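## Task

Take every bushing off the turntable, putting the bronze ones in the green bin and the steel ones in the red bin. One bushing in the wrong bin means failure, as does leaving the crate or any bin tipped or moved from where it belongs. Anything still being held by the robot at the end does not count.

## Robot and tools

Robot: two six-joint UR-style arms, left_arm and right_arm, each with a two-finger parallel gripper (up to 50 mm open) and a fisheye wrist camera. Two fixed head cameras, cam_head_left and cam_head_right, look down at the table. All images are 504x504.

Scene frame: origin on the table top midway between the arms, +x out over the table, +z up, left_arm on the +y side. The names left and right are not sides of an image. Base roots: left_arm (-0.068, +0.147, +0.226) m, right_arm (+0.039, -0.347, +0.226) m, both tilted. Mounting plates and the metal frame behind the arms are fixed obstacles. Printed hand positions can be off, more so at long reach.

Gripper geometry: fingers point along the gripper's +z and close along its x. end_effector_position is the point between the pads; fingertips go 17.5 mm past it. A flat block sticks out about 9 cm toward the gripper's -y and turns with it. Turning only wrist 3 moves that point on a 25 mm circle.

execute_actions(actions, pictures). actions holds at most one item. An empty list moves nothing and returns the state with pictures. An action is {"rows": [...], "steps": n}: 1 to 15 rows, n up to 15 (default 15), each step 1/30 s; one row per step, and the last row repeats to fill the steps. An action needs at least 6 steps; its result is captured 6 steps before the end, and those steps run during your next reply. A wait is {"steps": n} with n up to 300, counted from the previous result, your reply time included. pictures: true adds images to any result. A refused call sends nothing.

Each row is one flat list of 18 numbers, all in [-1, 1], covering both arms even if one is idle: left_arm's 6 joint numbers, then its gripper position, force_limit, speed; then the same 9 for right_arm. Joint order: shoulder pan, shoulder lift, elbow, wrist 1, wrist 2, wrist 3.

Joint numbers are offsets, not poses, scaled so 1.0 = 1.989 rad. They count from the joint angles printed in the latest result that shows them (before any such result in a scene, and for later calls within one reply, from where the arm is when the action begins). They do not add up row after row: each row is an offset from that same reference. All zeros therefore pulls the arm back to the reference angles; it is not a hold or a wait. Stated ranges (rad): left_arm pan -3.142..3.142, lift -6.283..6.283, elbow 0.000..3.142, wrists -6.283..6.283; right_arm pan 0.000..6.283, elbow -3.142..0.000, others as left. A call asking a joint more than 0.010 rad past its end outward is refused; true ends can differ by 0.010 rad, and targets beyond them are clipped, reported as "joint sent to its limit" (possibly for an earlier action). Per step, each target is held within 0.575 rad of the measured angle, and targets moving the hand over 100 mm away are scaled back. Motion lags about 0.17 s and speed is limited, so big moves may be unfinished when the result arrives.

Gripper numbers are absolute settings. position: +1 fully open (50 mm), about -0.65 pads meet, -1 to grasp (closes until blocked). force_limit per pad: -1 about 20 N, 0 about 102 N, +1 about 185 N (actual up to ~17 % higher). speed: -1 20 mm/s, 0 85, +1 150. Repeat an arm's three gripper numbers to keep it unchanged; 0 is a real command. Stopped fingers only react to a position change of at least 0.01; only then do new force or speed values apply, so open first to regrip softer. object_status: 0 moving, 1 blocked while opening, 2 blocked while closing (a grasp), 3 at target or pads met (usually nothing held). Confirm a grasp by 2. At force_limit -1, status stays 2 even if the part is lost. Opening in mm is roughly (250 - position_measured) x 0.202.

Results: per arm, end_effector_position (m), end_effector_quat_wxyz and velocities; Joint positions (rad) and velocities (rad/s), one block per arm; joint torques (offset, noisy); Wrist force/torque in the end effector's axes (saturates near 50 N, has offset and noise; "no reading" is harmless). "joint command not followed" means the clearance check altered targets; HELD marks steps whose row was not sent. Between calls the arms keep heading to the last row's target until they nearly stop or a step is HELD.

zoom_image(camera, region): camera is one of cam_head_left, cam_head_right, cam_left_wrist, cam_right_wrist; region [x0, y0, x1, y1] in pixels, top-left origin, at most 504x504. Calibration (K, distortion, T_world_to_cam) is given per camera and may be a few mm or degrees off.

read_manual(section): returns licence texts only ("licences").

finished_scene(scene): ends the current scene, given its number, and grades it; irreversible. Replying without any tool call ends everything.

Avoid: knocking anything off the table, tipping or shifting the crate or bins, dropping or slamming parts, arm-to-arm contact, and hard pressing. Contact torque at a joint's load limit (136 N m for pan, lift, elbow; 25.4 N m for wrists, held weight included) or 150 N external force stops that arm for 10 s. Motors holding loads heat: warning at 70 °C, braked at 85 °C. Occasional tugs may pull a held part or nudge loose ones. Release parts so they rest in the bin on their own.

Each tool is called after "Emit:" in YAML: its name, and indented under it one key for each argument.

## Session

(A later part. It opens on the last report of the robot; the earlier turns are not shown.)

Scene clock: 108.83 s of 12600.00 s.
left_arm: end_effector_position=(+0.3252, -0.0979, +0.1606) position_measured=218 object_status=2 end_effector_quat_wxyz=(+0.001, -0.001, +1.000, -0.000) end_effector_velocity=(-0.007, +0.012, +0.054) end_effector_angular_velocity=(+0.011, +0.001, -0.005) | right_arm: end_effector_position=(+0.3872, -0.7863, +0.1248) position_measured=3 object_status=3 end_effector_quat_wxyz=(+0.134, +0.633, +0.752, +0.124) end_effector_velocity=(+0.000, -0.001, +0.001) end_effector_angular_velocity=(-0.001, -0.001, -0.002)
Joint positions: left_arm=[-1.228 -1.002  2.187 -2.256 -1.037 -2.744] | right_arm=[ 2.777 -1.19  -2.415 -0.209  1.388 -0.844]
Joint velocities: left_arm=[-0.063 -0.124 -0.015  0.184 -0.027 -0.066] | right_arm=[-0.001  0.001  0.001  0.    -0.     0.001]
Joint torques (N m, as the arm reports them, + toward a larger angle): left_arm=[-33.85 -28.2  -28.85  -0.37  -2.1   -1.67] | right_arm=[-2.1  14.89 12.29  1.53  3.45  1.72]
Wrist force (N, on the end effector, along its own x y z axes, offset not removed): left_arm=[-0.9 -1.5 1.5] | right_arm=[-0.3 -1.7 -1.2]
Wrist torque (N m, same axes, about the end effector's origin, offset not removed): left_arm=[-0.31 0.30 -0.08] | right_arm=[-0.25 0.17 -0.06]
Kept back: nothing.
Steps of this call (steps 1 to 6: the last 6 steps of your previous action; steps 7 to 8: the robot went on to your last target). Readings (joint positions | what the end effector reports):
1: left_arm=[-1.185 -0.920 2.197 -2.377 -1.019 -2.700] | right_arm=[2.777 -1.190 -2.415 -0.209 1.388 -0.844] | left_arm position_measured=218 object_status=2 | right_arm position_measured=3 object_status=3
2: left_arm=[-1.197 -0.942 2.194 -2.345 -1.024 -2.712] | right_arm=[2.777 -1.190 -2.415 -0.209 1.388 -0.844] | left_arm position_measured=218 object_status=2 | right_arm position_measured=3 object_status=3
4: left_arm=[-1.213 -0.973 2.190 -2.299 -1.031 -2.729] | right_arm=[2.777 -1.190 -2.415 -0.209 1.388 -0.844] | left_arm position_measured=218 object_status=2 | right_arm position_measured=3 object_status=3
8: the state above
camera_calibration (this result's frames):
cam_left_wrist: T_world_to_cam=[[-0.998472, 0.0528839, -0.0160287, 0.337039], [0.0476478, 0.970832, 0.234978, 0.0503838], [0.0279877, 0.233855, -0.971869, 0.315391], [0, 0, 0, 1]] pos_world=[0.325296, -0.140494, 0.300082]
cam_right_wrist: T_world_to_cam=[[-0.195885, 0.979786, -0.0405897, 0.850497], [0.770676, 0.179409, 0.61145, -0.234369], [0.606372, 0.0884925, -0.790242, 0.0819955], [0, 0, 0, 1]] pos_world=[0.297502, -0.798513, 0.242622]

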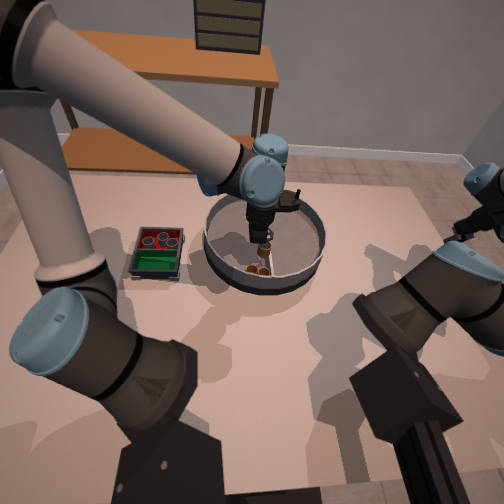

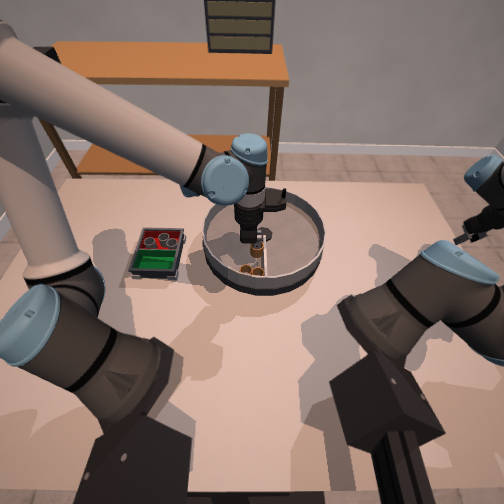

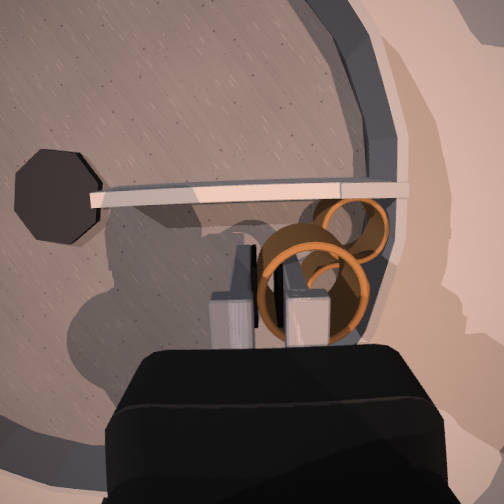

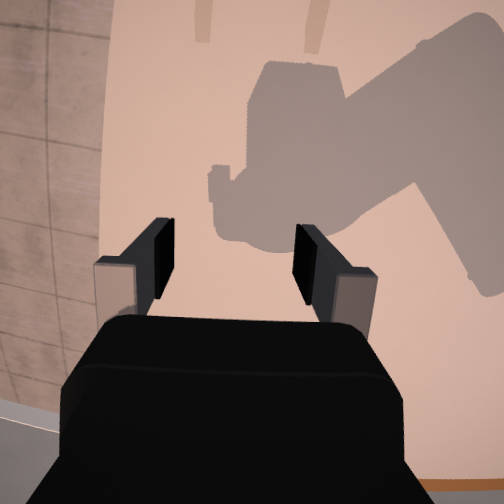

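Emit:
execute_actions:
  actions:
    - {"rows":[[0.006,-0.024,0.004,0.016,0.002,0.007,-1,-0.4,0.2,0,0,0,0,0,0,1,0,0],[0.022,-0.049,0.013,0.022,0.008,0.025,-1,-0.4,0.2,0,0,0,0,0,0,1,0,0],[0.044,-0.084,0.025,0.031,0.016,0.05,-1,-0.4,0.2,0,0,0,0,0,0,1,0,0],[0.07,-0.125,0.038,0.042,0.025,0.079,-1,-0.4,0.2,0,0,0,0,0,0,1,0,0],[0.096,-0.167,0.052,0.052,0.035,0.109,-1,-0.4,0.2,0,0,0,0,0,0,1,0,0],[0.122,-0.208,0.066,0.063,0.045,0.139,-1,-0.4,0.2,0,0,0,0,0,0,1,0,0],[0.146,-0.246,0.079,0.073,0.054,0.166,-1,-0.4,0.2,0,0,0,0,0,0,1,0,0],[0.166,-0.278,0.089,0.081,0.061,0.189,-1,-0.4,0.2,0,0,0,0,0,0,1,0,0],[0.183,-0.305,0.098,0.088,0.067,0.208,-1,-0.4,0.2,0,0,0,0,0,0,1,0,0],[0.1958,-0.3254,0.1051,0.0927,0.0718,0.2223,-1,-0.4,0.2,0,0,0,0,0,0,1,0,0]],"steps":15}

Emit:
execute_actions:
  actions:
    - {"steps":20}

Scene clock: 111.10 s of 12600.00 s.
left_arm: end_effector_position=(+0.3530, -0.0087, +0.1694) position_measured=218 object_status=2 end_effector_quat_wxyz=(-0.002, +0.004, +1.000, -0.002) end_effector_velocity=(+0.113, +0.460, +0.006) end_effector_angular_velocity=(-0.043, +0.015, -0.005) | right_arm: end_effector_position=(+0.3872, -0.7863, +0.1248) position_measured=3 object_status=3 end_effector_quat_wxyz=(+0.134, +0.633, +0.752, +0.124) end_effector_velocity=(-0.000, -0.000, -0.000) end_effector_angular_velocity=(-0.000, +0.001, -0.001)
Joint positions: left_arm=[-1.112 -1.207  2.252 -2.18  -0.993 -2.614] | right_arm=[ 2.777 -1.19  -2.415 -0.209  1.388 -0.844]
Joint velocities: left_arm=[ 0.634 -1.002  0.335  0.257  0.233  0.711] | right_arm=[-0.    -0.     0.    -0.001 -0.001  0.001]
Joint torques (N m, as the arm reports them, + toward a larger angle): left_arm=[ -7.77 -38.02  -4.94   0.37   2.28   3.62] | right_arm=[-2.47 15.49 11.49  1.48  3.37  1.81]
Wrist force (N, on the end effector, along its own x y z axes, offset not removed): left_arm=[-1.7 -1.3 0.3] | right_arm=[2.3 -3.5 1.5]
Wrist torque (N m, same axes, about the end effector's origin, offset not removed): left_arm=[-0.29 0.30 -0.02] | right_arm=[-0.46 -0.25 0.19]
Steps of this call (steps 1 to 30: the robot went on to your last target; steps 31 to 59: nothing new was sent; steps 60 to 68: the first 9 steps of this action). Readings (joint positions | what the end effector reports):
60: left_arm=[-1.236 -1.018 2.185 -2.232 -1.041 -2.753] | right_arm=[2.777 -1.190 -2.415 -0.209 1.388 -0.844] | left_arm position_measured=218 object_status=2 | right_arm position_measured=3 object_status=3
61: left_arm=[-1.234 -1.021 2.186 -2.231 -1.040 -2.751] | right_arm=[2.777 -1.190 -2.415 -0.209 1.388 -0.844] | left_arm position_measured=218 object_status=2 | right_arm position_measured=3 object_status=3
63: left_arm=[-1.216 -1.047 2.196 -2.223 -1.033 -2.731] | right_arm=[2.777 -1.190 -2.415 -0.209 1.388 -0.844] | left_arm position_measured=218 object_status=2 | right_arm position_measured=3 object_status=3
67: left_arm=[-1.134 -1.173 2.241 -2.189 -1.001 -2.639] | right_arm=[2.777 -1.190 -2.415 -0.209 1.388 -0.844] | left_arm position_measured=218 object_status=2 | right_arm position_measured=3 object_status=3
68: the state above

Scene clock: 111.77 s of 12600.00 s.
left_arm: end_effector_position=(+0.3581, +0.1897, +0.1604) position_measured=218 object_status=2 end_effector_quat_wxyz=(+0.000, +0.000, +1.000, -0.001) end_effector_velocity=(-0.004, +0.026, -0.001) end_effector_angular_velocity=(+0.002, -0.004, +0.006) | right_arm: end_effector_position=(+0.3872, -0.7863, +0.1248) position_measured=3 object_status=3 end_effector_quat_wxyz=(+0.134, +0.633, +0.752, +0.124) end_effector_velocity=(-0.000, +0.000, -0.000) end_effector_angular_velocity=(-0.000, +0.001, -0.000)
Joint positions: left_arm=[-0.843 -1.641  2.393 -2.073 -0.896 -2.308] | right_arm=[ 2.777 -1.19  -2.415 -0.209  1.388 -0.844]
Joint velocities: left_arm=[ 0.037 -0.062  0.017  0.014  0.013  0.041] | right_arm=[ 0.    -0.    -0.001  0.    -0.001  0.   ]
Joint torques (N m, as the arm reports them, + toward a larger angle): left_arm=[ -6.53 -15.39  -7.51  -0.31   1.45   1.8 ] | right_arm=[-2.19 15.   12.29  1.55  3.32  1.82]
Wrist force (N, on the end effector, along its own x y z axes, offset not removed): left_arm=[-0.2 -1.0 1.2] | right_arm=[-1.3 3.6 2.6]
Wrist torque (N m, same axes, about the end effector's origin, offset not removed): left_arm=[-0.20 0.09 -0.01] | right_arm=[0.41 0.37 0.37]
Kept back: nothing.
Steps of this call (steps 1 to 6: the last 6 steps of your previous action; steps 7 to 20: the robot went on to your last target). Readings (joint positions | what the end effector reports):
1: left_arm=[-1.091 -1.241 2.263 -2.171 -0.986 -2.590] | right_arm=[2.777 -1.190 -2.415 -0.209 1.388 -0.844] | left_arm position_measured=218 object_status=2 | right_arm position_measured=3 object_status=3
2: left_arm=[-1.070 -1.275 2.275 -2.163 -0.978 -2.566] | right_arm=[2.777 -1.190 -2.415 -0.209 1.388 -0.844] | left_arm position_measured=218 object_status=2 | right_arm position_measured=3 object_status=3
4: left_arm=[-1.027 -1.343 2.298 -2.145 -0.962 -2.517] | right_arm=[2.777 -1.190 -2.415 -0.209 1.388 -0.844] | left_arm position_measured=218 object_status=2 | right_arm position_measured=3 object_status=3
8: left_arm=[-0.940 -1.480 2.344 -2.110 -0.930 -2.419] | right_arm=[2.777 -1.190 -2.415 -0.209 1.388 -0.844] | left_arm position_measured=218 object_status=2 | right_arm position_measured=3 object_status=3
20: the state above

Emit:
execute_actions:
  actions:
    - {"rows":[[0.012,0.01,0.006,-0.027,0.003,0.016,-1,-0.4,0.2,0,0,0,0,0,0,1,0,0],[0.026,0.03,0.013,-0.066,0.005,0.034,-1,-0.4,0.2,0,0,0,0,0,0,1,0,0],[0.041,0.052,0.021,-0.107,0.008,0.053,-1,-0.4,0.2,0,0,0,0,0,0,1,0,0],[0.055,0.072,0.028,-0.144,0.011,0.07,-1,-0.4,0.2,0,0,0,0,0,0,1,0,0],[0.0656,0.0877,0.0329,-0.1739,0.0133,0.0836,-1,-0.4,0.2,0,0,0,0,0,0,1,0,0]],"steps":13}

Emit:
execute_actions:
  actions:
    - {"steps":14}
  pictures: true

Scene clock: 112.30 s of 12600.00 s.
left_arm: end_effector_position=(+0.3554, +0.1930, +0.1228) position_measured=218 object_status=2 end_effector_quat_wxyz=(-0.005, +0.005, +1.000, +0.003) end_effector_velocity=(+0.010, -0.009, -0.252) end_effector_angular_velocity=(-0.025, -0.018, +0.022) | right_arm: end_effector_position=(+0.3872, -0.7863, +0.1248) position_measured=3 object_status=3 end_effector_quat_wxyz=(+0.134, +0.633, +0.752, +0.124) end_effector_velocity=(+0.000, -0.000, +0.000) end_effector_angular_velocity=(-0.000, -0.001, -0.001)
Joint positions: left_arm=[-0.774 -1.558  2.429 -2.232 -0.881 -2.22 ] | right_arm=[ 2.777 -1.19  -2.415 -0.209  1.388 -0.844]
Joint velocities: left_arm=[ 0.456  0.681  0.219 -1.305  0.086  0.58 ] | right_arm=[-0.     0.     0.     0.001  0.001 -0.   ]
Joint torques (N m, as the arm reports them, + toward a larger angle): left_arm=[ -6.28  -1.93 -11.07  -7.37   1.7    2.65] | right_arm=[-2.15 15.04 11.92  1.43  3.44  1.77]
Wrist force (N, on the end effector, along its own x y z axes, offset not removed): left_arm=[0.1 -0.5 4.7] | right_arm=[-4.0 -0.8 3.6]
Wrist torque (N m, same axes, about the end effector's origin, offset not removed): left_arm=[-0.06 0.16 -0.09] | right_arm=[-0.02 0.79 0.16]
Steps of this call (steps 1 to 9: the robot went on to your last target; steps 10 to 16: the first 7 steps of this action). Readings (joint positions | what the end effector reports):
10: left_arm=[-0.839 -1.649 2.395 -2.071 -0.895 -2.303] | right_arm=[2.777 -1.190 -2.415 -0.209 1.388 -0.844] | left_arm position_measured=218 object_status=2 | right_arm position_measured=3 object_status=3
11: left_arm=[-0.837 -1.646 2.397 -2.075 -0.894 -2.300] | right_arm=[2.777 -1.190 -2.415 -0.209 1.388 -0.844] | left_arm position_measured=218 object_status=2 | right_arm position_measured=3 object_status=3
13: left_arm=[-0.821 -1.625 2.405 -2.112 -0.891 -2.280] | right_arm=[2.777 -1.190 -2.415 -0.209 1.388 -0.844] | left_arm position_measured=218 object_status=2 | right_arm position_measured=3 object_status=3
16: the state above

Scene clock: 112.77 s of 12600.00 s.
left_arm: end_effector_position=(+0.3574, +0.1931, +0.0910) position_measured=218 object_status=2 end_effector_quat_wxyz=(+0.000, +0.000, +1.000, -0.000) end_effector_velocity=(+0.000, +0.001, -0.007) end_effector_angular_velocity=(-0.001, -0.002, +0.003) | right_arm: end_effector_position=(+0.3872, -0.7863, +0.1248) position_measured=3 object_status=3 end_effector_quat_wxyz=(+0.134, +0.633, +0.752, +0.124) end_effector_velocity=(-0.001, +0.000, -0.000) end_effector_angular_velocity=(+0.001, +0.001, +0.001)
Joint positions: left_arm=[-0.714 -1.469  2.458 -2.414 -0.87  -2.144] | right_arm=[ 2.777 -1.19  -2.415 -0.209  1.388 -0.844]
Joint velocities: left_arm=[ 0.013  0.019  0.005 -0.038  0.002  0.016] | right_arm=[-0.     0.    -0.001 -0.001  0.    -0.001]
Joint torques (N m, as the arm reports them, + toward a larger angle): left_arm=[-6.92 -0.74 -3.88 -4.45  1.61  1.75] | right_arm=[-1.86 15.49 12.23  1.5   3.39  1.88]
Wrist force (N, on the end effector, along its own x y z axes, offset not removed): left_arm=[-1.8 -0.5 1.3] | right_arm=[3.9 -1.4 -0.6]
Wrist torque (N m, same axes, about the end effector's origin, offset not removed): left_arm=[-0.15 0.43 -0.06] | right_arm=[-0.25 -0.49 0.07]
Kept back: nothing.
Steps of this call (steps 1 to 6: the last 6 steps of your previous action; steps 7 to 14: the robot went on to your last target). Readings (joint positions | what the end effector reports):
1: left_arm=[-0.760 -1.538 2.436 -2.273 -0.879 -2.203] | right_arm=[2.777 -1.190 -2.415 -0.209 1.388 -0.844] | left_arm position_measured=218 object_status=2 | right_arm position_measured=3 object_status=3
2: left_arm=[-0.749 -1.522 2.441 -2.306 -0.877 -2.189] | right_arm=[2.777 -1.190 -2.415 -0.209 1.388 -0.844] | left_arm position_measured=218 object_status=2 | right_arm position_measured=3 object_status=3
4: left_arm=[-0.734 -1.500 2.448 -2.352 -0.874 -2.170] | right_arm=[2.777 -1.190 -2.415 -0.209 1.388 -0.844] | left_arm position_measured=218 object_status=2 | right_arm position_measured=3 object_status=3
8: left_arm=[-0.720 -1.479 2.455 -2.395 -0.871 -2.152] | right_arm=[2.777 -1.190 -2.415 -0.209 1.388 -0.844] | left_arm position_measured=218 object_status=2 | right_arm position_measured=3 object_status=3
14: the state above
camera_calibration (this result's frames):
cam_left_wrist: T_world_to_cam=[[-0.998398, 0.054656, -0.0146015, 0.352212], [0.049713, 0.970801, 0.234679, -0.218048], [0.0270018, 0.233577, -0.971963, 0.17925], [0, 0, 0, 1]] pos_world=[0.357648, 0.150562, 0.230539]
cam_right_wrist: T_world_to_cam=[[-0.195885, 0.979786, -0.0405896, 0.850497], [0.770676, 0.179409, 0.61145, -0.234369], [0.606372, 0.0884925, -0.790242, 0.0819955], [0, 0, 0, 1]] pos_world=[0.297502, -0.798513, 0.242622]

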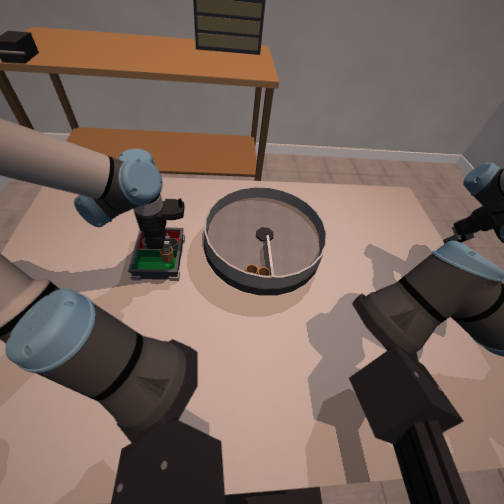

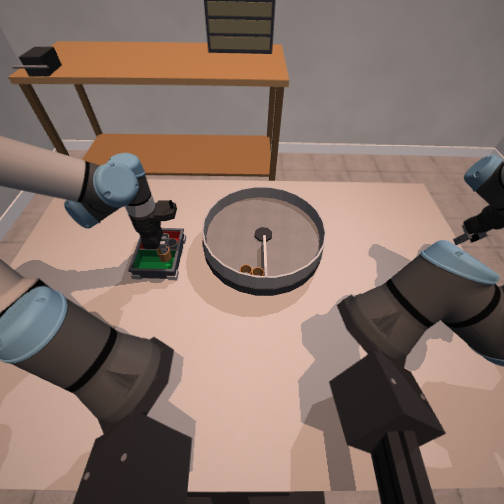

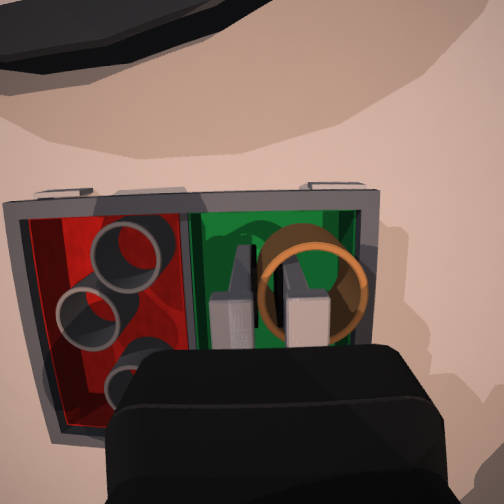

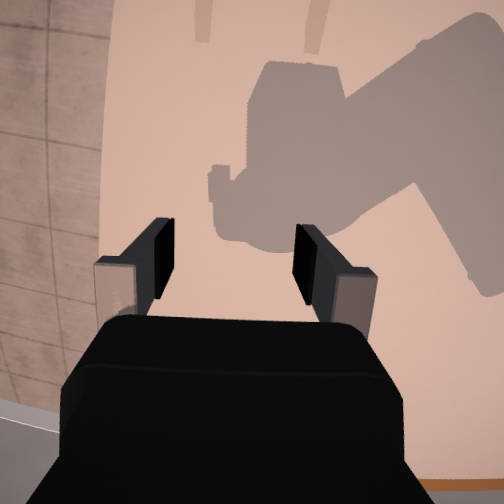

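Emit:
execute_actions:
  actions:
    - {"rows":[[0.008,0.015,0.003,-0.024,0.001,0.011,-1,-0.4,0.2,0,0,0,0,0,0,1,0,0],[0.019,0.033,0.005,-0.054,0.002,0.025,-1,-0.4,0.2,0,0,0,0,0,0,1,0,0],[0.031,0.055,0.006,-0.087,0.003,0.041,-1,-0.4,0.2,0,0,0,0,0,0,1,0,0],[0.041,0.074,0.0066,-0.116,0.004,0.054,-1,-0.4,0.2,0,0,0,0,0,0,1,0,0],[0.048,0.088,0.0067,-0.137,0.005,0.064,-1,-0.4,0.2,0,0,0,0,0,0,1,0,0],[0.0539,0.0989,0.0065,-0.1516,0.0055,0.0708,-1,-0.4,0.2,0,0,0,0,0,0,1,0,0]],"steps":15}

Emit:
execute_actions:
  actions:
    - {"steps":12}

Scene clock: 114.00 s of 12600.00 s.
left_arm: end_effector_position=(+0.3572, +0.1930, +0.0499) position_measured=218 object_status=2 end_effector_quat_wxyz=(-0.001, +0.002, +1.000, +0.000) end_effector_velocity=(+0.009, -0.003, -0.143) end_effector_angular_velocity=(-0.012, -0.028, +0.029) | right_arm: end_effector_position=(+0.3872, -0.7863, +0.1248) position_measured=3 object_status=3 end_effector_quat_wxyz=(+0.134, +0.633, +0.752, +0.124) end_effector_velocity=(+0.000, -0.000, +0.000) end_effector_angular_velocity=(-0.000, -0.001, +0.000)
Joint positions: left_arm=[-0.64  -1.337  2.468 -2.615 -0.862 -2.047] | right_arm=[ 2.777 -1.19  -2.415 -0.209  1.388 -0.844]
Joint velocities: left_arm=[ 0.256  0.493  0.016 -0.767  0.025  0.332] | right_arm=[0. 0. 0. 0. 0. 0.]
Joint torques (N m, as the arm reports them, + toward a larger angle): left_arm=[ -9.12 -10.35  -1.43  -5.49   1.6    2.07] | right_arm=[-1.76 15.15 11.42  1.46  3.36  1.74]
Wrist force (N, on the end effector, along its own x y z axes, offset not removed): left_arm=[-2.3 -1.4 3.0] | right_arm=[-4.0 -2.8 0.6]
Wrist torque (N m, same axes, about the end effector's origin, offset not removed): left_arm=[-0.22 0.44 0.03] | right_arm=[-0.52 1.03 0.34]
Steps of this call (steps 1 to 28: the robot went on to your last target; steps 29 to 37: the first 9 steps of this action). Readings (joint positions | what the end effector reports):
29: left_arm=[-0.713 -1.467 2.459 -2.419 -0.870 -2.141] | right_arm=[2.777 -1.190 -2.415 -0.209 1.388 -0.844] | left_arm position_measured=218 object_status=2 | right_arm position_measured=3 object_status=3
30: left_arm=[-0.711 -1.464 2.459 -2.423 -0.869 -2.139] | right_arm=[2.777 -1.190 -2.415 -0.209 1.388 -0.844] | left_arm position_measured=218 object_status=2 | right_arm position_measured=3 object_status=3
32: left_arm=[-0.699 -1.444 2.462 -2.453 -0.868 -2.123] | right_arm=[2.777 -1.190 -2.415 -0.209 1.388 -0.844] | left_arm position_measured=218 object_status=2 | right_arm position_measured=3 object_status=3
36: left_arm=[-0.650 -1.355 2.468 -2.585 -0.863 -2.059] | right_arm=[2.777 -1.190 -2.415 -0.209 1.388 -0.844] | left_arm position_measured=218 object_status=2 | right_arm position_measured=3 object_status=3
37: the state above

Scene clock: 114.40 s of 12600.00 s.
left_arm: end_effector_position=(+0.3577, +0.1930, +0.0321) position_measured=218 object_status=2 end_effector_quat_wxyz=(+0.001, +0.000, +1.000, -0.000) end_effector_velocity=(-0.001, +0.000, -0.007) end_effector_angular_velocity=(+0.000, -0.000, +0.001) | right_arm: end_effector_position=(+0.3872, -0.7863, +0.1248) position_measured=3 object_status=3 end_effector_quat_wxyz=(+0.134, +0.633, +0.752, +0.124) end_effector_velocity=(+0.000, -0.000, +0.000) end_effector_angular_velocity=(-0.001, -0.000, +0.000)
Joint positions: left_arm=[-0.609 -1.276  2.471 -2.711 -0.859 -2.005] | right_arm=[ 2.777 -1.19  -2.415 -0.209  1.388 -0.844]
Joint velocities: left_arm=[ 0.012  0.022  0.002 -0.034  0.001  0.015] | right_arm=[-0.    -0.     0.001 -0.    -0.    -0.001]
Joint torques (N m, as the arm reports them, + toward a larger angle): left_arm=[-9.27 -6.54  0.61 -4.5   1.48  1.7 ] | right_arm=[-2.18 15.11 12.09  1.49  3.47  1.8 ]
Wrist force (N, on the end effector, along its own x y z axes, offset not removed): left_arm=[-0.8 -2.3 1.7] | right_arm=[0.5 2.8 -1.5]
Wrist torque (N m, same axes, about the end effector's origin, offset not removed): left_arm=[-0.38 0.22 -0.05] | right_arm=[0.61 -0.07 0.17]
Kept back: nothing.
Steps of this call (steps 1 to 6: the last 6 steps of your previous action; steps 7 to 12: the robot went on to your last target). Readings (joint positions | what the end effector reports):
1: left_arm=[-0.633 -1.322 2.469 -2.638 -0.862 -2.037] | right_arm=[2.777 -1.190 -2.415 -0.209 1.388 -0.844] | left_arm position_measured=218 object_status=2 | right_arm position_measured=3 object_status=3
2: left_arm=[-0.627 -1.311 2.469 -2.655 -0.861 -2.029] | right_arm=[2.777 -1.190 -2.415 -0.209 1.388 -0.844] | left_arm position_measured=218 object_status=2 | right_arm position_measured=3 object_status=3
4: left_arm=[-0.619 -1.296 2.470 -2.680 -0.860 -2.018] | right_arm=[2.777 -1.190 -2.415 -0.209 1.388 -0.844] | left_arm position_measured=218 object_status=2 | right_arm position_measured=3 object_status=3
8: left_arm=[-0.611 -1.281 2.470 -2.703 -0.859 -2.008] | right_arm=[2.777 -1.190 -2.415 -0.209 1.388 -0.844] | left_arm position_measured=218 object_status=2 | right_arm position_measured=3 object_status=3
12: the state above

Emit:
execute_actions:
  actions:
    - {"rows":[[0.0012,0.0019,0,-0.0023,0,0.001,-0.1,-0.4,0.5,0,0,0,0,0,0,1,0,0]],"steps":10}

Emit:
execute_actions:
  actions:
    - {"rows":[[-0.008,-0.015,0,0.022,-0.001,-0.01,-0.1,-0.4,0.5,0,0,0,0,0,0,1,0,0],[-0.021,-0.04,-0.001,0.06,-0.002,-0.028,-0.1,-0.4,0.5,0,0,0,0,0,0,1,0,0],[-0.037,-0.069,-0.003,0.104,-0.0035,-0.048,-0.1,-0.4,0.5,0,0,0,0,0,0,1,0,0],[-0.0532,-0.0977,-0.0063,0.1492,-0.0053,-0.0697,-0.1,-0.4,0.5,0,0,0,0,0,0,1,0,0],[-0.071,-0.126,-0.013,0.199,-0.008,-0.092,-0.1,-0.4,0.5,0,0,0,0,0,0,1,0,0],[-0.089,-0.152,-0.022,0.249,-0.012,-0.116,-0.1,-0.4,0.5,0,0,0,0,0,0,1,0,0],[-0.105,-0.174,-0.031,0.292,-0.015,-0.136,-0.1,-0.4,0.5,0,0,0,0,0,0,1,0,0],[-0.1165,-0.1896,-0.0377,0.3237,-0.0176,-0.1502,-0.1,-0.4,0.5,0,0,0,0,0,0,1,0,0]],"steps":15}
  pictures: true

Scene clock: 115.00 s of 12600.00 s.
left_arm: end_effector_position=(+0.3576, +0.1931, +0.0311) position_measured=167 object_status=0 end_effector_quat_wxyz=(+0.001, +0.000, +1.000, -0.000) end_effector_velocity=(-0.001, +0.001, -0.002) end_effector_angular_velocity=(+0.002, +0.005, +0.001) | right_arm: end_effector_position=(+0.3872, -0.7863, +0.1248) position_measured=3 object_status=3 end_effector_quat_wxyz=(+0.134, +0.633, +0.752, +0.124) end_effector_velocity=(+0.000, +0.000, +0.000) end_effector_angular_velocity=(+0.000, -0.001, -0.001)
Joint positions: left_arm=[-0.607 -1.272  2.471 -2.715 -0.859 -2.003] | right_arm=[ 2.777 -1.19  -2.415 -0.209  1.388 -0.844]
Joint velocities: left_arm=[ 0.004  0.004 -0.    -0.001  0.     0.   ] | right_arm=[ 0.     0.001 -0.    -0.     0.001  0.001]
Joint torques (N m, as the arm reports them, + toward a larger angle): left_arm=[-9.07 -5.57 -3.24 -4.15  0.48  1.62] | right_arm=[-1.9  15.09 11.77  1.43  3.34  1.78]
Wrist force (N, on the end effector, along its own x y z axes, offset not removed): left_arm=[-1.6 -1.2 0.1] | right_arm=[0.7 4.3 0.1]
Wrist torque (N m, same axes, about the end effector's origin, offset not removed): left_arm=[-0.29 0.36 -0.04] | right_arm=[0.56 -0.01 0.13]
Steps of this call (steps 1 to 14: the robot went on to your last target; steps 15 to 18: the first 4 steps of this action). Readings (joint positions | what the end effector reports):
15: left_arm=[-0.607 -1.273 2.471 -2.715 -0.859 -2.003] | right_arm=[2.777 -1.190 -2.415 -0.209 1.388 -0.844] | left_arm position_measured=213 object_status=0 | right_arm position_measured=3 object_status=3
16: left_arm=[-0.607 -1.273 2.471 -2.715 -0.859 -2.003] | right_arm=[2.777 -1.190 -2.415 -0.209 1.388 -0.844] | left_arm position_measured=193 object_status=0 | right_arm position_measured=3 object_status=3
18: the state above

Scene clock: 115.50 s of 12600.00 s.
left_arm: end_effector_position=(+0.3691, +0.1860, +0.0994) position_measured=167 object_status=3 end_effector_quat_wxyz=(+0.010, -0.008, +1.000, -0.009) end_effector_velocity=(+0.045, -0.028, +0.448) end_effector_angular_velocity=(-0.086, -0.071, +0.070) | right_arm: end_effector_position=(+0.3872, -0.7863, +0.1248) position_measured=3 object_status=3 end_effector_quat_wxyz=(+0.134, +0.633, +0.752, +0.124) end_effector_velocity=(-0.000, +0.000, +0.000) end_effector_angular_velocity=(+0.000, -0.001, -0.001)
Joint positions: left_arm=[-0.726 -1.469  2.441 -2.421 -0.876 -2.154] | right_arm=[ 2.777 -1.19  -2.415 -0.209  1.388 -0.844]
Joint velocities: left_arm=[-0.768 -1.21  -0.306  2.013 -0.126 -0.974] | right_arm=[ 0.001  0.001 -0.001  0.001 -0.     0.001]
Joint torques (N m, as the arm reports them, + toward a larger angle): left_arm=[-31.76 -33.69 -25.49   5.09  -2.48  -4.24] | right_arm=[-2.13 15.77 11.99  1.59  3.48  1.8 ]
Wrist force (N, on the end effector, along its own x y z axes, offset not removed): left_arm=[-2.8 -2.2 1.3] | right_arm=[0.8 -3.4 6.1]
Wrist torque (N m, same axes, about the end effector's origin, offset not removed): left_arm=[-0.35 0.45 -0.02] | right_arm=[-0.56 0.12 -0.15]
Steps of this call (steps 1 to 6: the last 6 steps of your previous action; steps 7 to 15: the first 9 steps of this action, its rows measured from where the robot was after step 6). Readings (joint positions | what the end effector reports):
6: left_arm=[-0.606 -1.272 2.471 -2.715 -0.859 -2.003] | right_arm=[2.777 -1.190 -2.415 -0.209 1.388 -0.844] | left_arm position_measured=167 object_status=0 | right_arm position_measured=3 object_status=3
7: left_arm=[-0.606 -1.272 2.471 -2.715 -0.859 -2.003] | right_arm=[2.777 -1.190 -2.415 -0.209 1.388 -0.844] | left_arm position_measured=167 object_status=3 | right_arm position_measured=3 object_status=3
8: left_arm=[-0.608 -1.275 2.471 -2.712 -0.859 -2.005] | right_arm=[2.777 -1.190 -2.415 -0.209 1.388 -0.844] | left_arm position_measured=167 object_status=3 | right_arm position_measured=3 object_status=3
10: left_arm=[-0.622 -1.299 2.470 -2.679 -0.861 -2.023] | right_arm=[2.777 -1.190 -2.415 -0.209 1.388 -0.844] | left_arm position_measured=167 object_status=3 | right_arm position_measured=3 object_status=3
14: left_arm=[-0.700 -1.428 2.451 -2.488 -0.871 -2.121] | right_arm=[2.777 -1.190 -2.415 -0.209 1.388 -0.844] | left_arm position_measured=167 object_status=3 | right_arm position_measured=3 object_status=3
15: the state above
camera_calibration (this result's frames):
cam_left_wrist: T_world_to_cam=[[-0.998738, 0.037008, -0.0339404, 0.36972], [0.0287132, 0.975387, 0.218623, -0.205238], [0.0411958, 0.217373, -0.975219, 0.18688], [0, 0, 0, 1]] pos_world=[0.367448, 0.145881, 0.239667]
cam_right_wrist: T_world_to_cam=[[-0.195885, 0.979786, -0.0405897, 0.850497], [0.770676, 0.179409, 0.61145, -0.234369], [0.606372, 0.0884925, -0.790242, 0.0819955], [0, 0, 0, 1]] pos_world=[0.297502, -0.798513, 0.242622]

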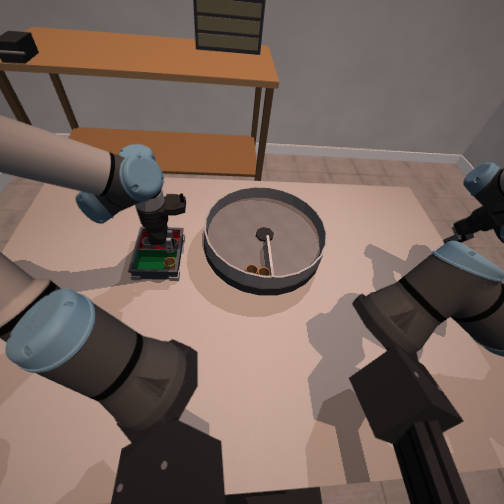

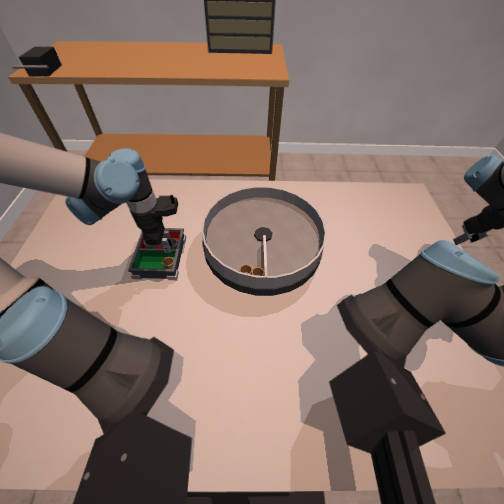

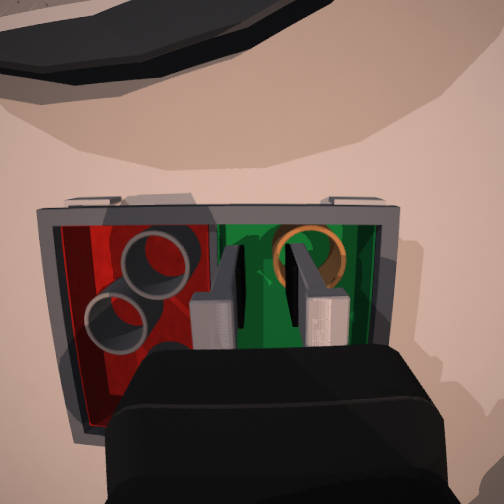

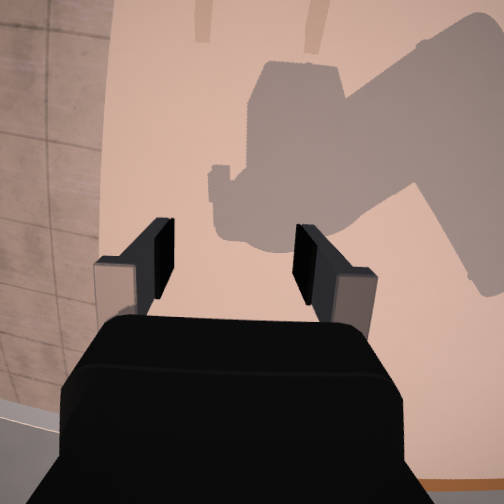

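Emit:
execute_actions:
  actions:
    - {"rows":[[-0.067,-0.076,-0.026,0.17,-0.013,-0.086,-0.1,-0.4,0.5,0,0,0,0,0,0,1,0,0],[-0.083,-0.052,-0.031,0.162,-0.019,-0.104,-0.1,-0.4,0.5,0,0,0,0,0,0,1,0,0],[-0.105,-0.019,-0.037,0.151,-0.027,-0.13,-0.1,-0.4,0.5,0,0,0,0,0,0,1,0,0],[-0.132,0.02,-0.045,0.137,-0.037,-0.16,-0.1,-0.4,0.5,0,0,0,0,0,0,1,0,0],[-0.158,0.059,-0.053,0.123,-0.047,-0.19,-0.1,-0.4,0.5,0,0,0,0,0,0,1,0,0],[-0.185,0.098,-0.061,0.11,-0.057,-0.219,-0.1,-0.4,0.5,0,0,0,0,0,0,1,0,0],[-0.209,0.133,-0.069,0.097,-0.066,-0.247,-0.1,-0.4,0.5,0,0,0,0,0,0,1,0,0],[-0.23,0.163,-0.075,0.087,-0.074,-0.27,-0.1,-0.4,0.5,0,0,0,0,0,0,1,0,0],[-0.246,0.187,-0.08,0.079,-0.08,-0.289,-0.1,-0.4,0.5,0,0,0,0,0,0,1,0,0],[-0.2602,0.208,-0.0842,0.0712,-0.0852,-0.3047,-0.1,-0.4,0.5,0,0,0,0,0,0,1,0,0]],"steps":15}

Emit:
execute_actions:
  actions:
    - {"steps":24}
  pictures: true

Emit:
zoom_image:
  camera: "cam_left_wrist"
  region: [100, 60, 460, 360]

Scene clock: 118.53 s of 12600.00 s.
left_arm: end_effector_position=(+0.3611, +0.1024, +0.1665) position_measured=167 object_status=3 end_effector_quat_wxyz=(+0.001, -0.001, +1.000, -0.011) end_effector_velocity=(-0.040, -0.474, +0.015) end_effector_angular_velocity=(-0.041, +0.016, -0.024) | right_arm: end_effector_position=(+0.3872, -0.7863, +0.1248) position_measured=3 object_status=3 end_effector_quat_wxyz=(+0.134, +0.633, +0.752, +0.124) end_effector_velocity=(-0.000, -0.000, -0.000) end_effector_angular_velocity=(-0.001, +0.000, +0.001)
Joint positions: left_arm=[-0.968 -1.463  2.355 -2.141 -0.944 -2.449] | right_arm=[ 2.777 -1.19  -2.415 -0.209  1.388 -0.844]
Joint velocities: left_arm=[-0.683  0.997 -0.208 -0.347 -0.255 -0.761] | right_arm=[-0.001 -0.001 -0.     0.001  0.001 -0.002]
Joint torques (N m, as the arm reports them, + toward a larger angle): left_arm=[-37.19  13.14 -30.65  -4.97  -3.41  -3.45] | right_arm=[-2.07 14.81 11.64  1.56  3.41  1.68]
Wrist force (N, on the end effector, along its own x y z axes, offset not removed): left_arm=[-2.4 -1.5 0.2] | right_arm=[0.0 0.1 -3.8]
Wrist torque (N m, same axes, about the end effector's origin, offset not removed): left_arm=[-0.24 0.45 -0.04] | right_arm=[-0.35 0.30 -0.18]
Steps of this call (steps 1 to 6: the last 6 steps of your previous action; steps 7 to 30: the robot went on to your last target; steps 31 to 82: nothing new was sent; steps 83 to 91: the first 9 steps of this action). Readings (joint positions | what the end effector reports):
83: left_arm=[-0.838 -1.649 2.396 -2.072 -0.894 -2.302] | right_arm=[2.777 -1.190 -2.415 -0.209 1.388 -0.844] | left_arm position_measured=167 object_status=3 | right_arm position_measured=3 object_status=3
84: left_arm=[-0.840 -1.646 2.395 -2.073 -0.895 -2.304] | right_arm=[2.777 -1.190 -2.415 -0.209 1.388 -0.844] | left_arm position_measured=167 object_status=3 | right_arm position_measured=3 object_status=3
86: left_arm=[-0.858 -1.622 2.389 -2.083 -0.902 -2.324] | right_arm=[2.777 -1.190 -2.415 -0.209 1.388 -0.844] | left_arm position_measured=167 object_status=3 | right_arm position_measured=3 object_status=3
90: left_arm=[-0.945 -1.497 2.362 -2.129 -0.936 -2.423] | right_arm=[2.777 -1.190 -2.415 -0.209 1.388 -0.844] | left_arm position_measured=167 object_status=3 | right_arm position_measured=3 object_status=3
91: the state above

Scene clock: 119.33 s of 12600.00 s.
left_arm: end_effector_position=(+0.3044, -0.0737, +0.1560) position_measured=167 object_status=3 end_effector_quat_wxyz=(+0.000, -0.000, +1.000, +0.000) end_effector_velocity=(-0.004, -0.007, -0.001) end_effector_angular_velocity=(+0.002, -0.001, +0.000) | right_arm: end_effector_position=(+0.3872, -0.7863, +0.1248) position_measured=3 object_status=3 end_effector_quat_wxyz=(+0.134, +0.633, +0.752, +0.124) end_effector_velocity=(+0.001, -0.000, +0.001) end_effector_angular_velocity=(+0.000, -0.002, -0.001)
Joint positions: left_arm=[-1.242 -1.057  2.274 -2.278 -1.045 -2.759] | right_arm=[ 2.777 -1.19  -2.415 -0.209  1.388 -0.844]
Joint velocities: left_arm=[-0.011  0.017 -0.004 -0.005 -0.004 -0.012] | right_arm=[0.001 0.    0.001 0.    0.001 0.001]
Joint torques (N m, as the arm reports them, + toward a larger angle): left_arm=[-32.83  -6.32 -29.91  -4.66  -2.17  -1.39] | right_arm=[-1.89 15.35 12.36  1.43  3.51  1.74]
Wrist force (N, on the end effector, along its own x y z axes, offset not removed): left_arm=[-1.7 -2.0 -0.6] | right_arm=[-1.0 2.4 1.0]
Wrist torque (N m, same axes, about the end effector's origin, offset not removed): left_arm=[-0.39 0.38 -0.01] | right_arm=[0.33 0.20 0.26]
Kept back: nothing.
Steps of this call (steps 1 to 6: the last 6 steps of your previous action; steps 7 to 24: the robot went on to your last target). Readings (joint positions | what the end effector reports):
1: left_arm=[-0.991 -1.430 2.348 -2.152 -0.953 -2.475] | right_arm=[2.777 -1.190 -2.415 -0.209 1.388 -0.844] | left_arm position_measured=167 object_status=3 | right_arm position_measured=3 object_status=3
2: left_arm=[-1.015 -1.396 2.341 -2.164 -0.962 -2.501] | right_arm=[2.777 -1.190 -2.415 -0.209 1.388 -0.844] | left_arm position_measured=167 object_status=3 | right_arm position_measured=3 object_status=3
4: left_arm=[-1.061 -1.328 2.326 -2.188 -0.979 -2.553] | right_arm=[2.777 -1.190 -2.415 -0.209 1.388 -0.844] | left_arm position_measured=167 object_status=3 | right_arm position_measured=3 object_status=3
8: left_arm=[-1.154 -1.191 2.299 -2.235 -1.014 -2.659] | right_arm=[2.777 -1.190 -2.415 -0.209 1.388 -0.844] | left_arm position_measured=167 object_status=3 | right_arm position_measured=3 object_status=3
24: the state above
camera_calibration (this result's frames):
cam_left_wrist: T_world_to_cam=[[-0.998457, 0.0535813, -0.0145931, 0.314749], [0.048627, 0.970477, 0.236242, 0.0284002], [0.0268204, 0.235168, -0.971585, 0.306326], [0, 0, 0, 1]] pos_world=[0.304666, -0.116464, 0.295505]
cam_right_wrist: T_world_to_cam=[[-0.195885, 0.979786, -0.0405896, 0.850497], [0.770676, 0.179409, 0.61145, -0.234369], [0.606372, 0.0884924, -0.790242, 0.0819955], [0, 0, 0, 1]] pos_world=[0.297502, -0.798513, 0.242622]

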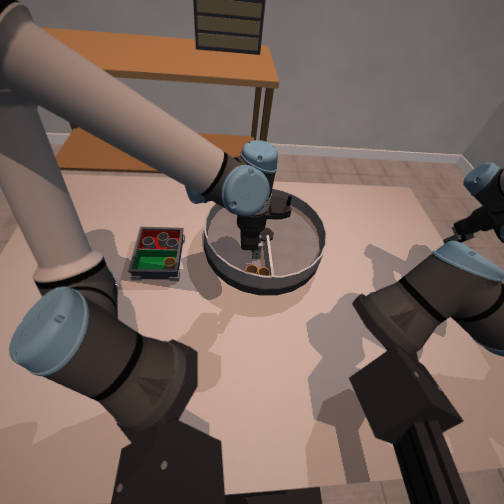

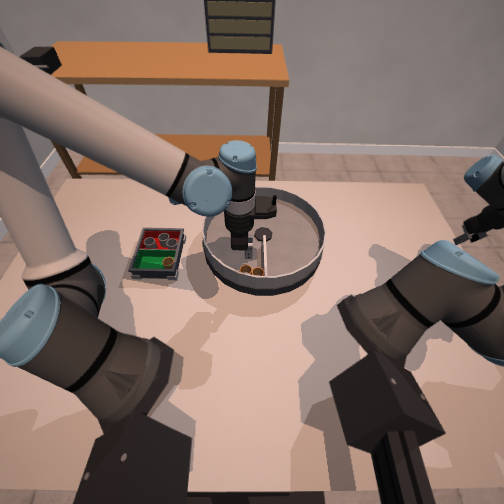

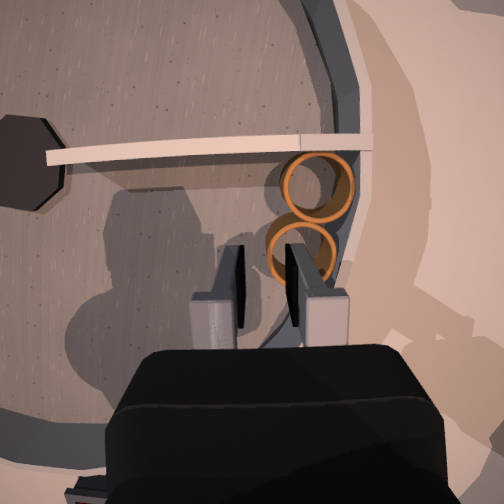

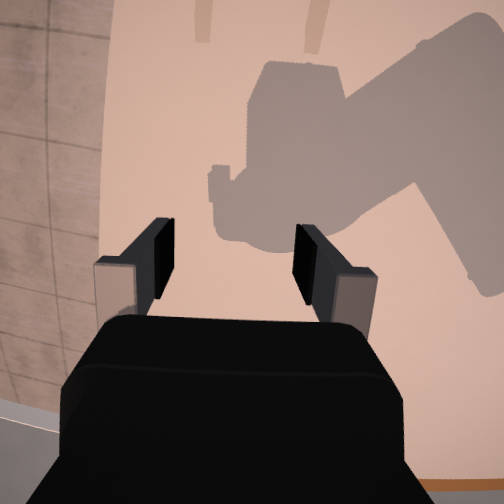

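Region (100, 60, 460, 360) of cam_left_wrist's 504x504 image, scaled by 1.400, with more detail than that image has.

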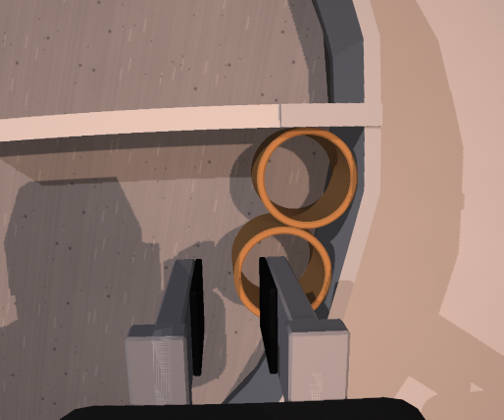

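Emit:
execute_actions:
  actions:
    - {"rows":[[0.0,0.014,0.0003,-0.014,0.0,0.0,-0.1,-0.4,0.5,0,0,0,0,0,0,1,0,0],[-0.0004,0.036,0.0008,-0.037,-0.0003,0.0,-0.1,-0.4,0.5,0,0,0,0,0,0,1,0,0],[-0.0008,0.058,0.0012,-0.06,-0.0006,-0.0002,-0.1,-0.4,0.5,0,0,0,0,0,0,1,0,0],[-0.001,0.076,0.0016,-0.0783,-0.0008,-0.0003,-0.1,-0.4,0.5,0,0,0,0,0,0,1,0,0]],"steps":12}

Emit:
execute_actions:
  actions:
    - {"steps":14}
  pictures: true

Emit:
zoom_image:
  camera: "cam_left_wrist"
  region: [140, 140, 400, 360]

Scene clock: 120.57 s of 12600.00 s.
left_arm: end_effector_position=(+0.2982, -0.0877, +0.1383) position_measured=167 object_status=3 end_effector_quat_wxyz=(+0.000, -0.000, +1.000, +0.000) end_effector_velocity=(-0.061, -0.119, -0.171) end_effector_angular_velocity=(+0.000, +0.006, -0.006) | right_arm: end_effector_position=(+0.3872, -0.7863, +0.1248) position_measured=3 object_status=3 end_effector_quat_wxyz=(+0.134, +0.633, +0.752, +0.124) end_effector_velocity=(+0.000, +0.000, +0.000) end_effector_angular_velocity=(-0.000, -0.000, +0.000)
Joint positions: left_arm=[-1.243 -0.99   2.275 -2.347 -1.046 -2.76 ] | right_arm=[ 2.777 -1.19  -2.415 -0.209  1.388 -0.844]
Joint velocities: left_arm=[-0.002  0.62   0.016 -0.633 -0.006  0.002] | right_arm=[ 0.  0.  0. -0. -0. -0.]
Joint torques (N m, as the arm reports them, + toward a larger angle): left_arm=[-33.82  -9.22  -7.65  -5.76  -2.06   1.37] | right_arm=[-2.87 15.34 11.96  1.57  3.38  1.75]
Wrist force (N, on the end effector, along its own x y z axes, offset not removed): left_arm=[-1.5 -0.4 0.3] | right_arm=[1.2 3.8 -0.5]
Wrist torque (N m, same axes, about the end effector's origin, offset not removed): left_arm=[-0.10 0.32 -0.03] | right_arm=[0.74 -0.09 -0.06]
Steps of this call (steps 1 to 30: the robot went on to your last target; step 31: nothing new was sent; steps 32 to 37: the first 6 steps of this action). Readings (joint positions | what the end effector reports):
32: left_arm=[-1.243 -1.055 2.273 -2.279 -1.045 -2.760] | right_arm=[2.777 -1.190 -2.415 -0.209 1.388 -0.844] | left_arm position_measured=167 object_status=3 | right_arm position_measured=3 object_status=3
33: left_arm=[-1.243 -1.053 2.273 -2.282 -1.045 -2.760] | right_arm=[2.777 -1.190 -2.415 -0.209 1.388 -0.844] | left_arm position_measured=167 object_status=3 | right_arm position_measured=3 object_status=3
35: left_arm=[-1.243 -1.031 2.274 -2.304 -1.045 -2.760] | right_arm=[2.777 -1.190 -2.415 -0.209 1.388 -0.844] | left_arm position_measured=167 object_status=3 | right_arm position_measured=3 object_status=3
37: the state above

Scene clock: 121.03 s of 12600.00 s.
left_arm: end_effector_position=(+0.2899, -0.1030, +0.1159) position_measured=167 object_status=3 end_effector_quat_wxyz=(+0.001, -0.000, +1.000, -0.001) end_effector_velocity=(-0.002, -0.003, -0.005) end_effector_angular_velocity=(-0.001, -0.001, -0.000) | right_arm: end_effector_position=(+0.3872, -0.7863, +0.1248) position_measured=3 object_status=3 end_effector_quat_wxyz=(+0.134, +0.633, +0.752, +0.124) end_effector_velocity=(-0.000, +0.000, -0.000) end_effector_angular_velocity=(+0.000, +0.001, +0.000)
Joint positions: left_arm=[-1.244 -0.908  2.277 -2.432 -1.046 -2.759] | right_arm=[ 2.777 -1.19  -2.415 -0.209  1.388 -0.844]
Joint velocities: left_arm=[-0.001  0.017  0.    -0.018 -0.     0.   ] | right_arm=[ 0.     0.    -0.001 -0.    -0.     0.   ]
Joint torques (N m, as the arm reports them, + toward a larger angle): left_arm=[-34.25  -8.92  -4.13  -4.44  -2.27   1.52] | right_arm=[-2.01 15.82 11.97  1.49  3.36  1.8 ]
Wrist force (N, on the end effector, along its own x y z axes, offset not removed): left_arm=[-1.6 -1.7 0.6] | right_arm=[2.5 -1.0 2.5]
Wrist torque (N m, same axes, about the end effector's origin, offset not removed): left_arm=[-0.30 0.43 0.01] | right_arm=[-0.01 -0.14 -0.16]
Kept back: nothing.
Steps of this call (steps 1 to 6: the last 6 steps of your previous action; steps 7 to 14: the robot went on to your last target). Readings (joint positions | what the end effector reports):
1: left_arm=[-1.243 -0.971 2.275 -2.366 -1.046 -2.760] | right_arm=[2.777 -1.190 -2.415 -0.209 1.388 -0.844] | left_arm position_measured=167 object_status=3 | right_arm position_measured=3 object_status=3
2: left_arm=[-1.243 -0.956 2.276 -2.382 -1.046 -2.760] | right_arm=[2.777 -1.190 -2.415 -0.209 1.388 -0.844] | left_arm position_measured=167 object_status=3 | right_arm position_measured=3 object_status=3
4: left_arm=[-1.243 -0.936 2.276 -2.403 -1.046 -2.759] | right_arm=[2.777 -1.190 -2.415 -0.209 1.388 -0.844] | left_arm position_measured=167 object_status=3 | right_arm position_measured=3 object_status=3
8: left_arm=[-1.243 -0.917 2.277 -2.423 -1.046 -2.759] | right_arm=[2.777 -1.190 -2.415 -0.209 1.388 -0.844] | left_arm position_measured=167 object_status=3 | right_arm position_measured=3 object_status=3
14: the state above
camera_calibration (this result's frames):
cam_left_wrist: T_world_to_cam=[[-0.998443, 0.053753, -0.0149007, 0.301286], [0.0487787, 0.970967, 0.234189, 0.0672619], [0.0270564, 0.233098, -0.972077, 0.274372], [0, 0, 0, 1]] pos_world=[0.290113, -0.14546, 0.255448]
cam_right_wrist: T_world_to_cam=[[-0.195885, 0.979786, -0.0405897, 0.850497], [0.770676, 0.179409, 0.61145, -0.234369], [0.606372, 0.0884925, -0.790242, 0.0819954], [0, 0, 0, 1]] pos_world=[0.297502, -0.798513, 0.242622]

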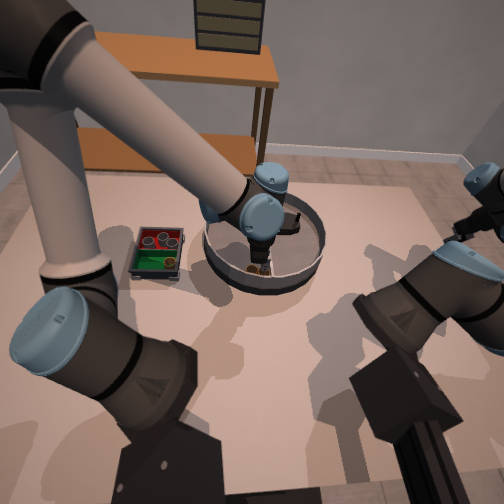

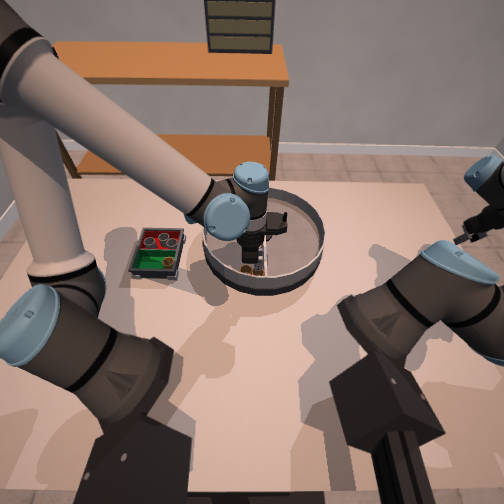

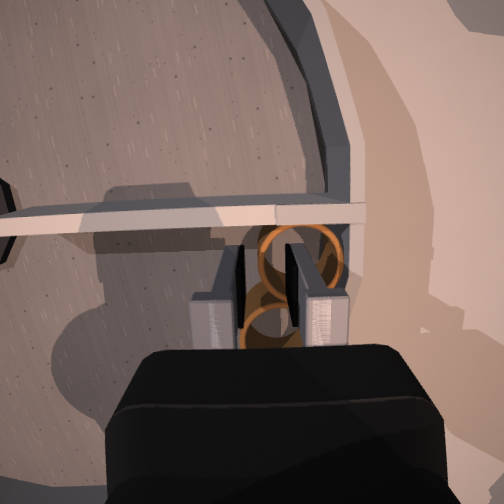

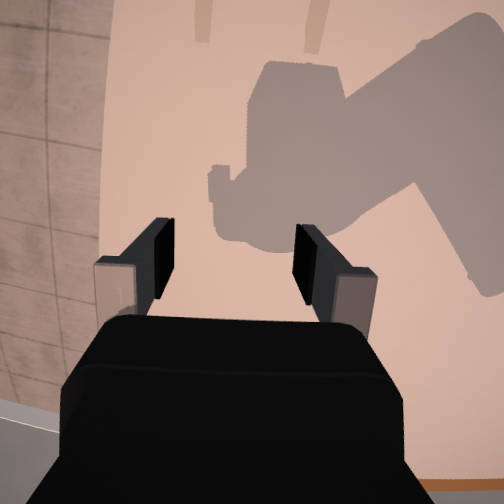

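Region (140, 140, 400, 360) of cam_left_wrist's 504x504 image, scaled by 1.938, with more detail than that image has; it fills the top 426 rows of this view, and the rest is white.

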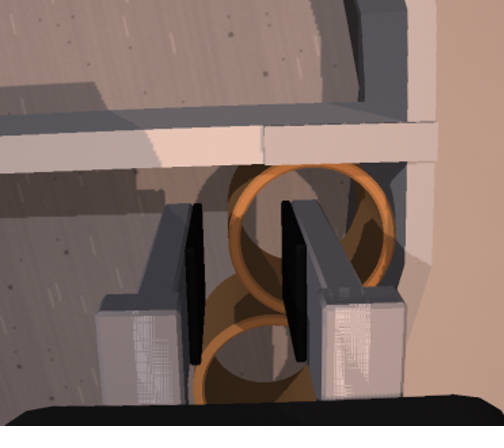

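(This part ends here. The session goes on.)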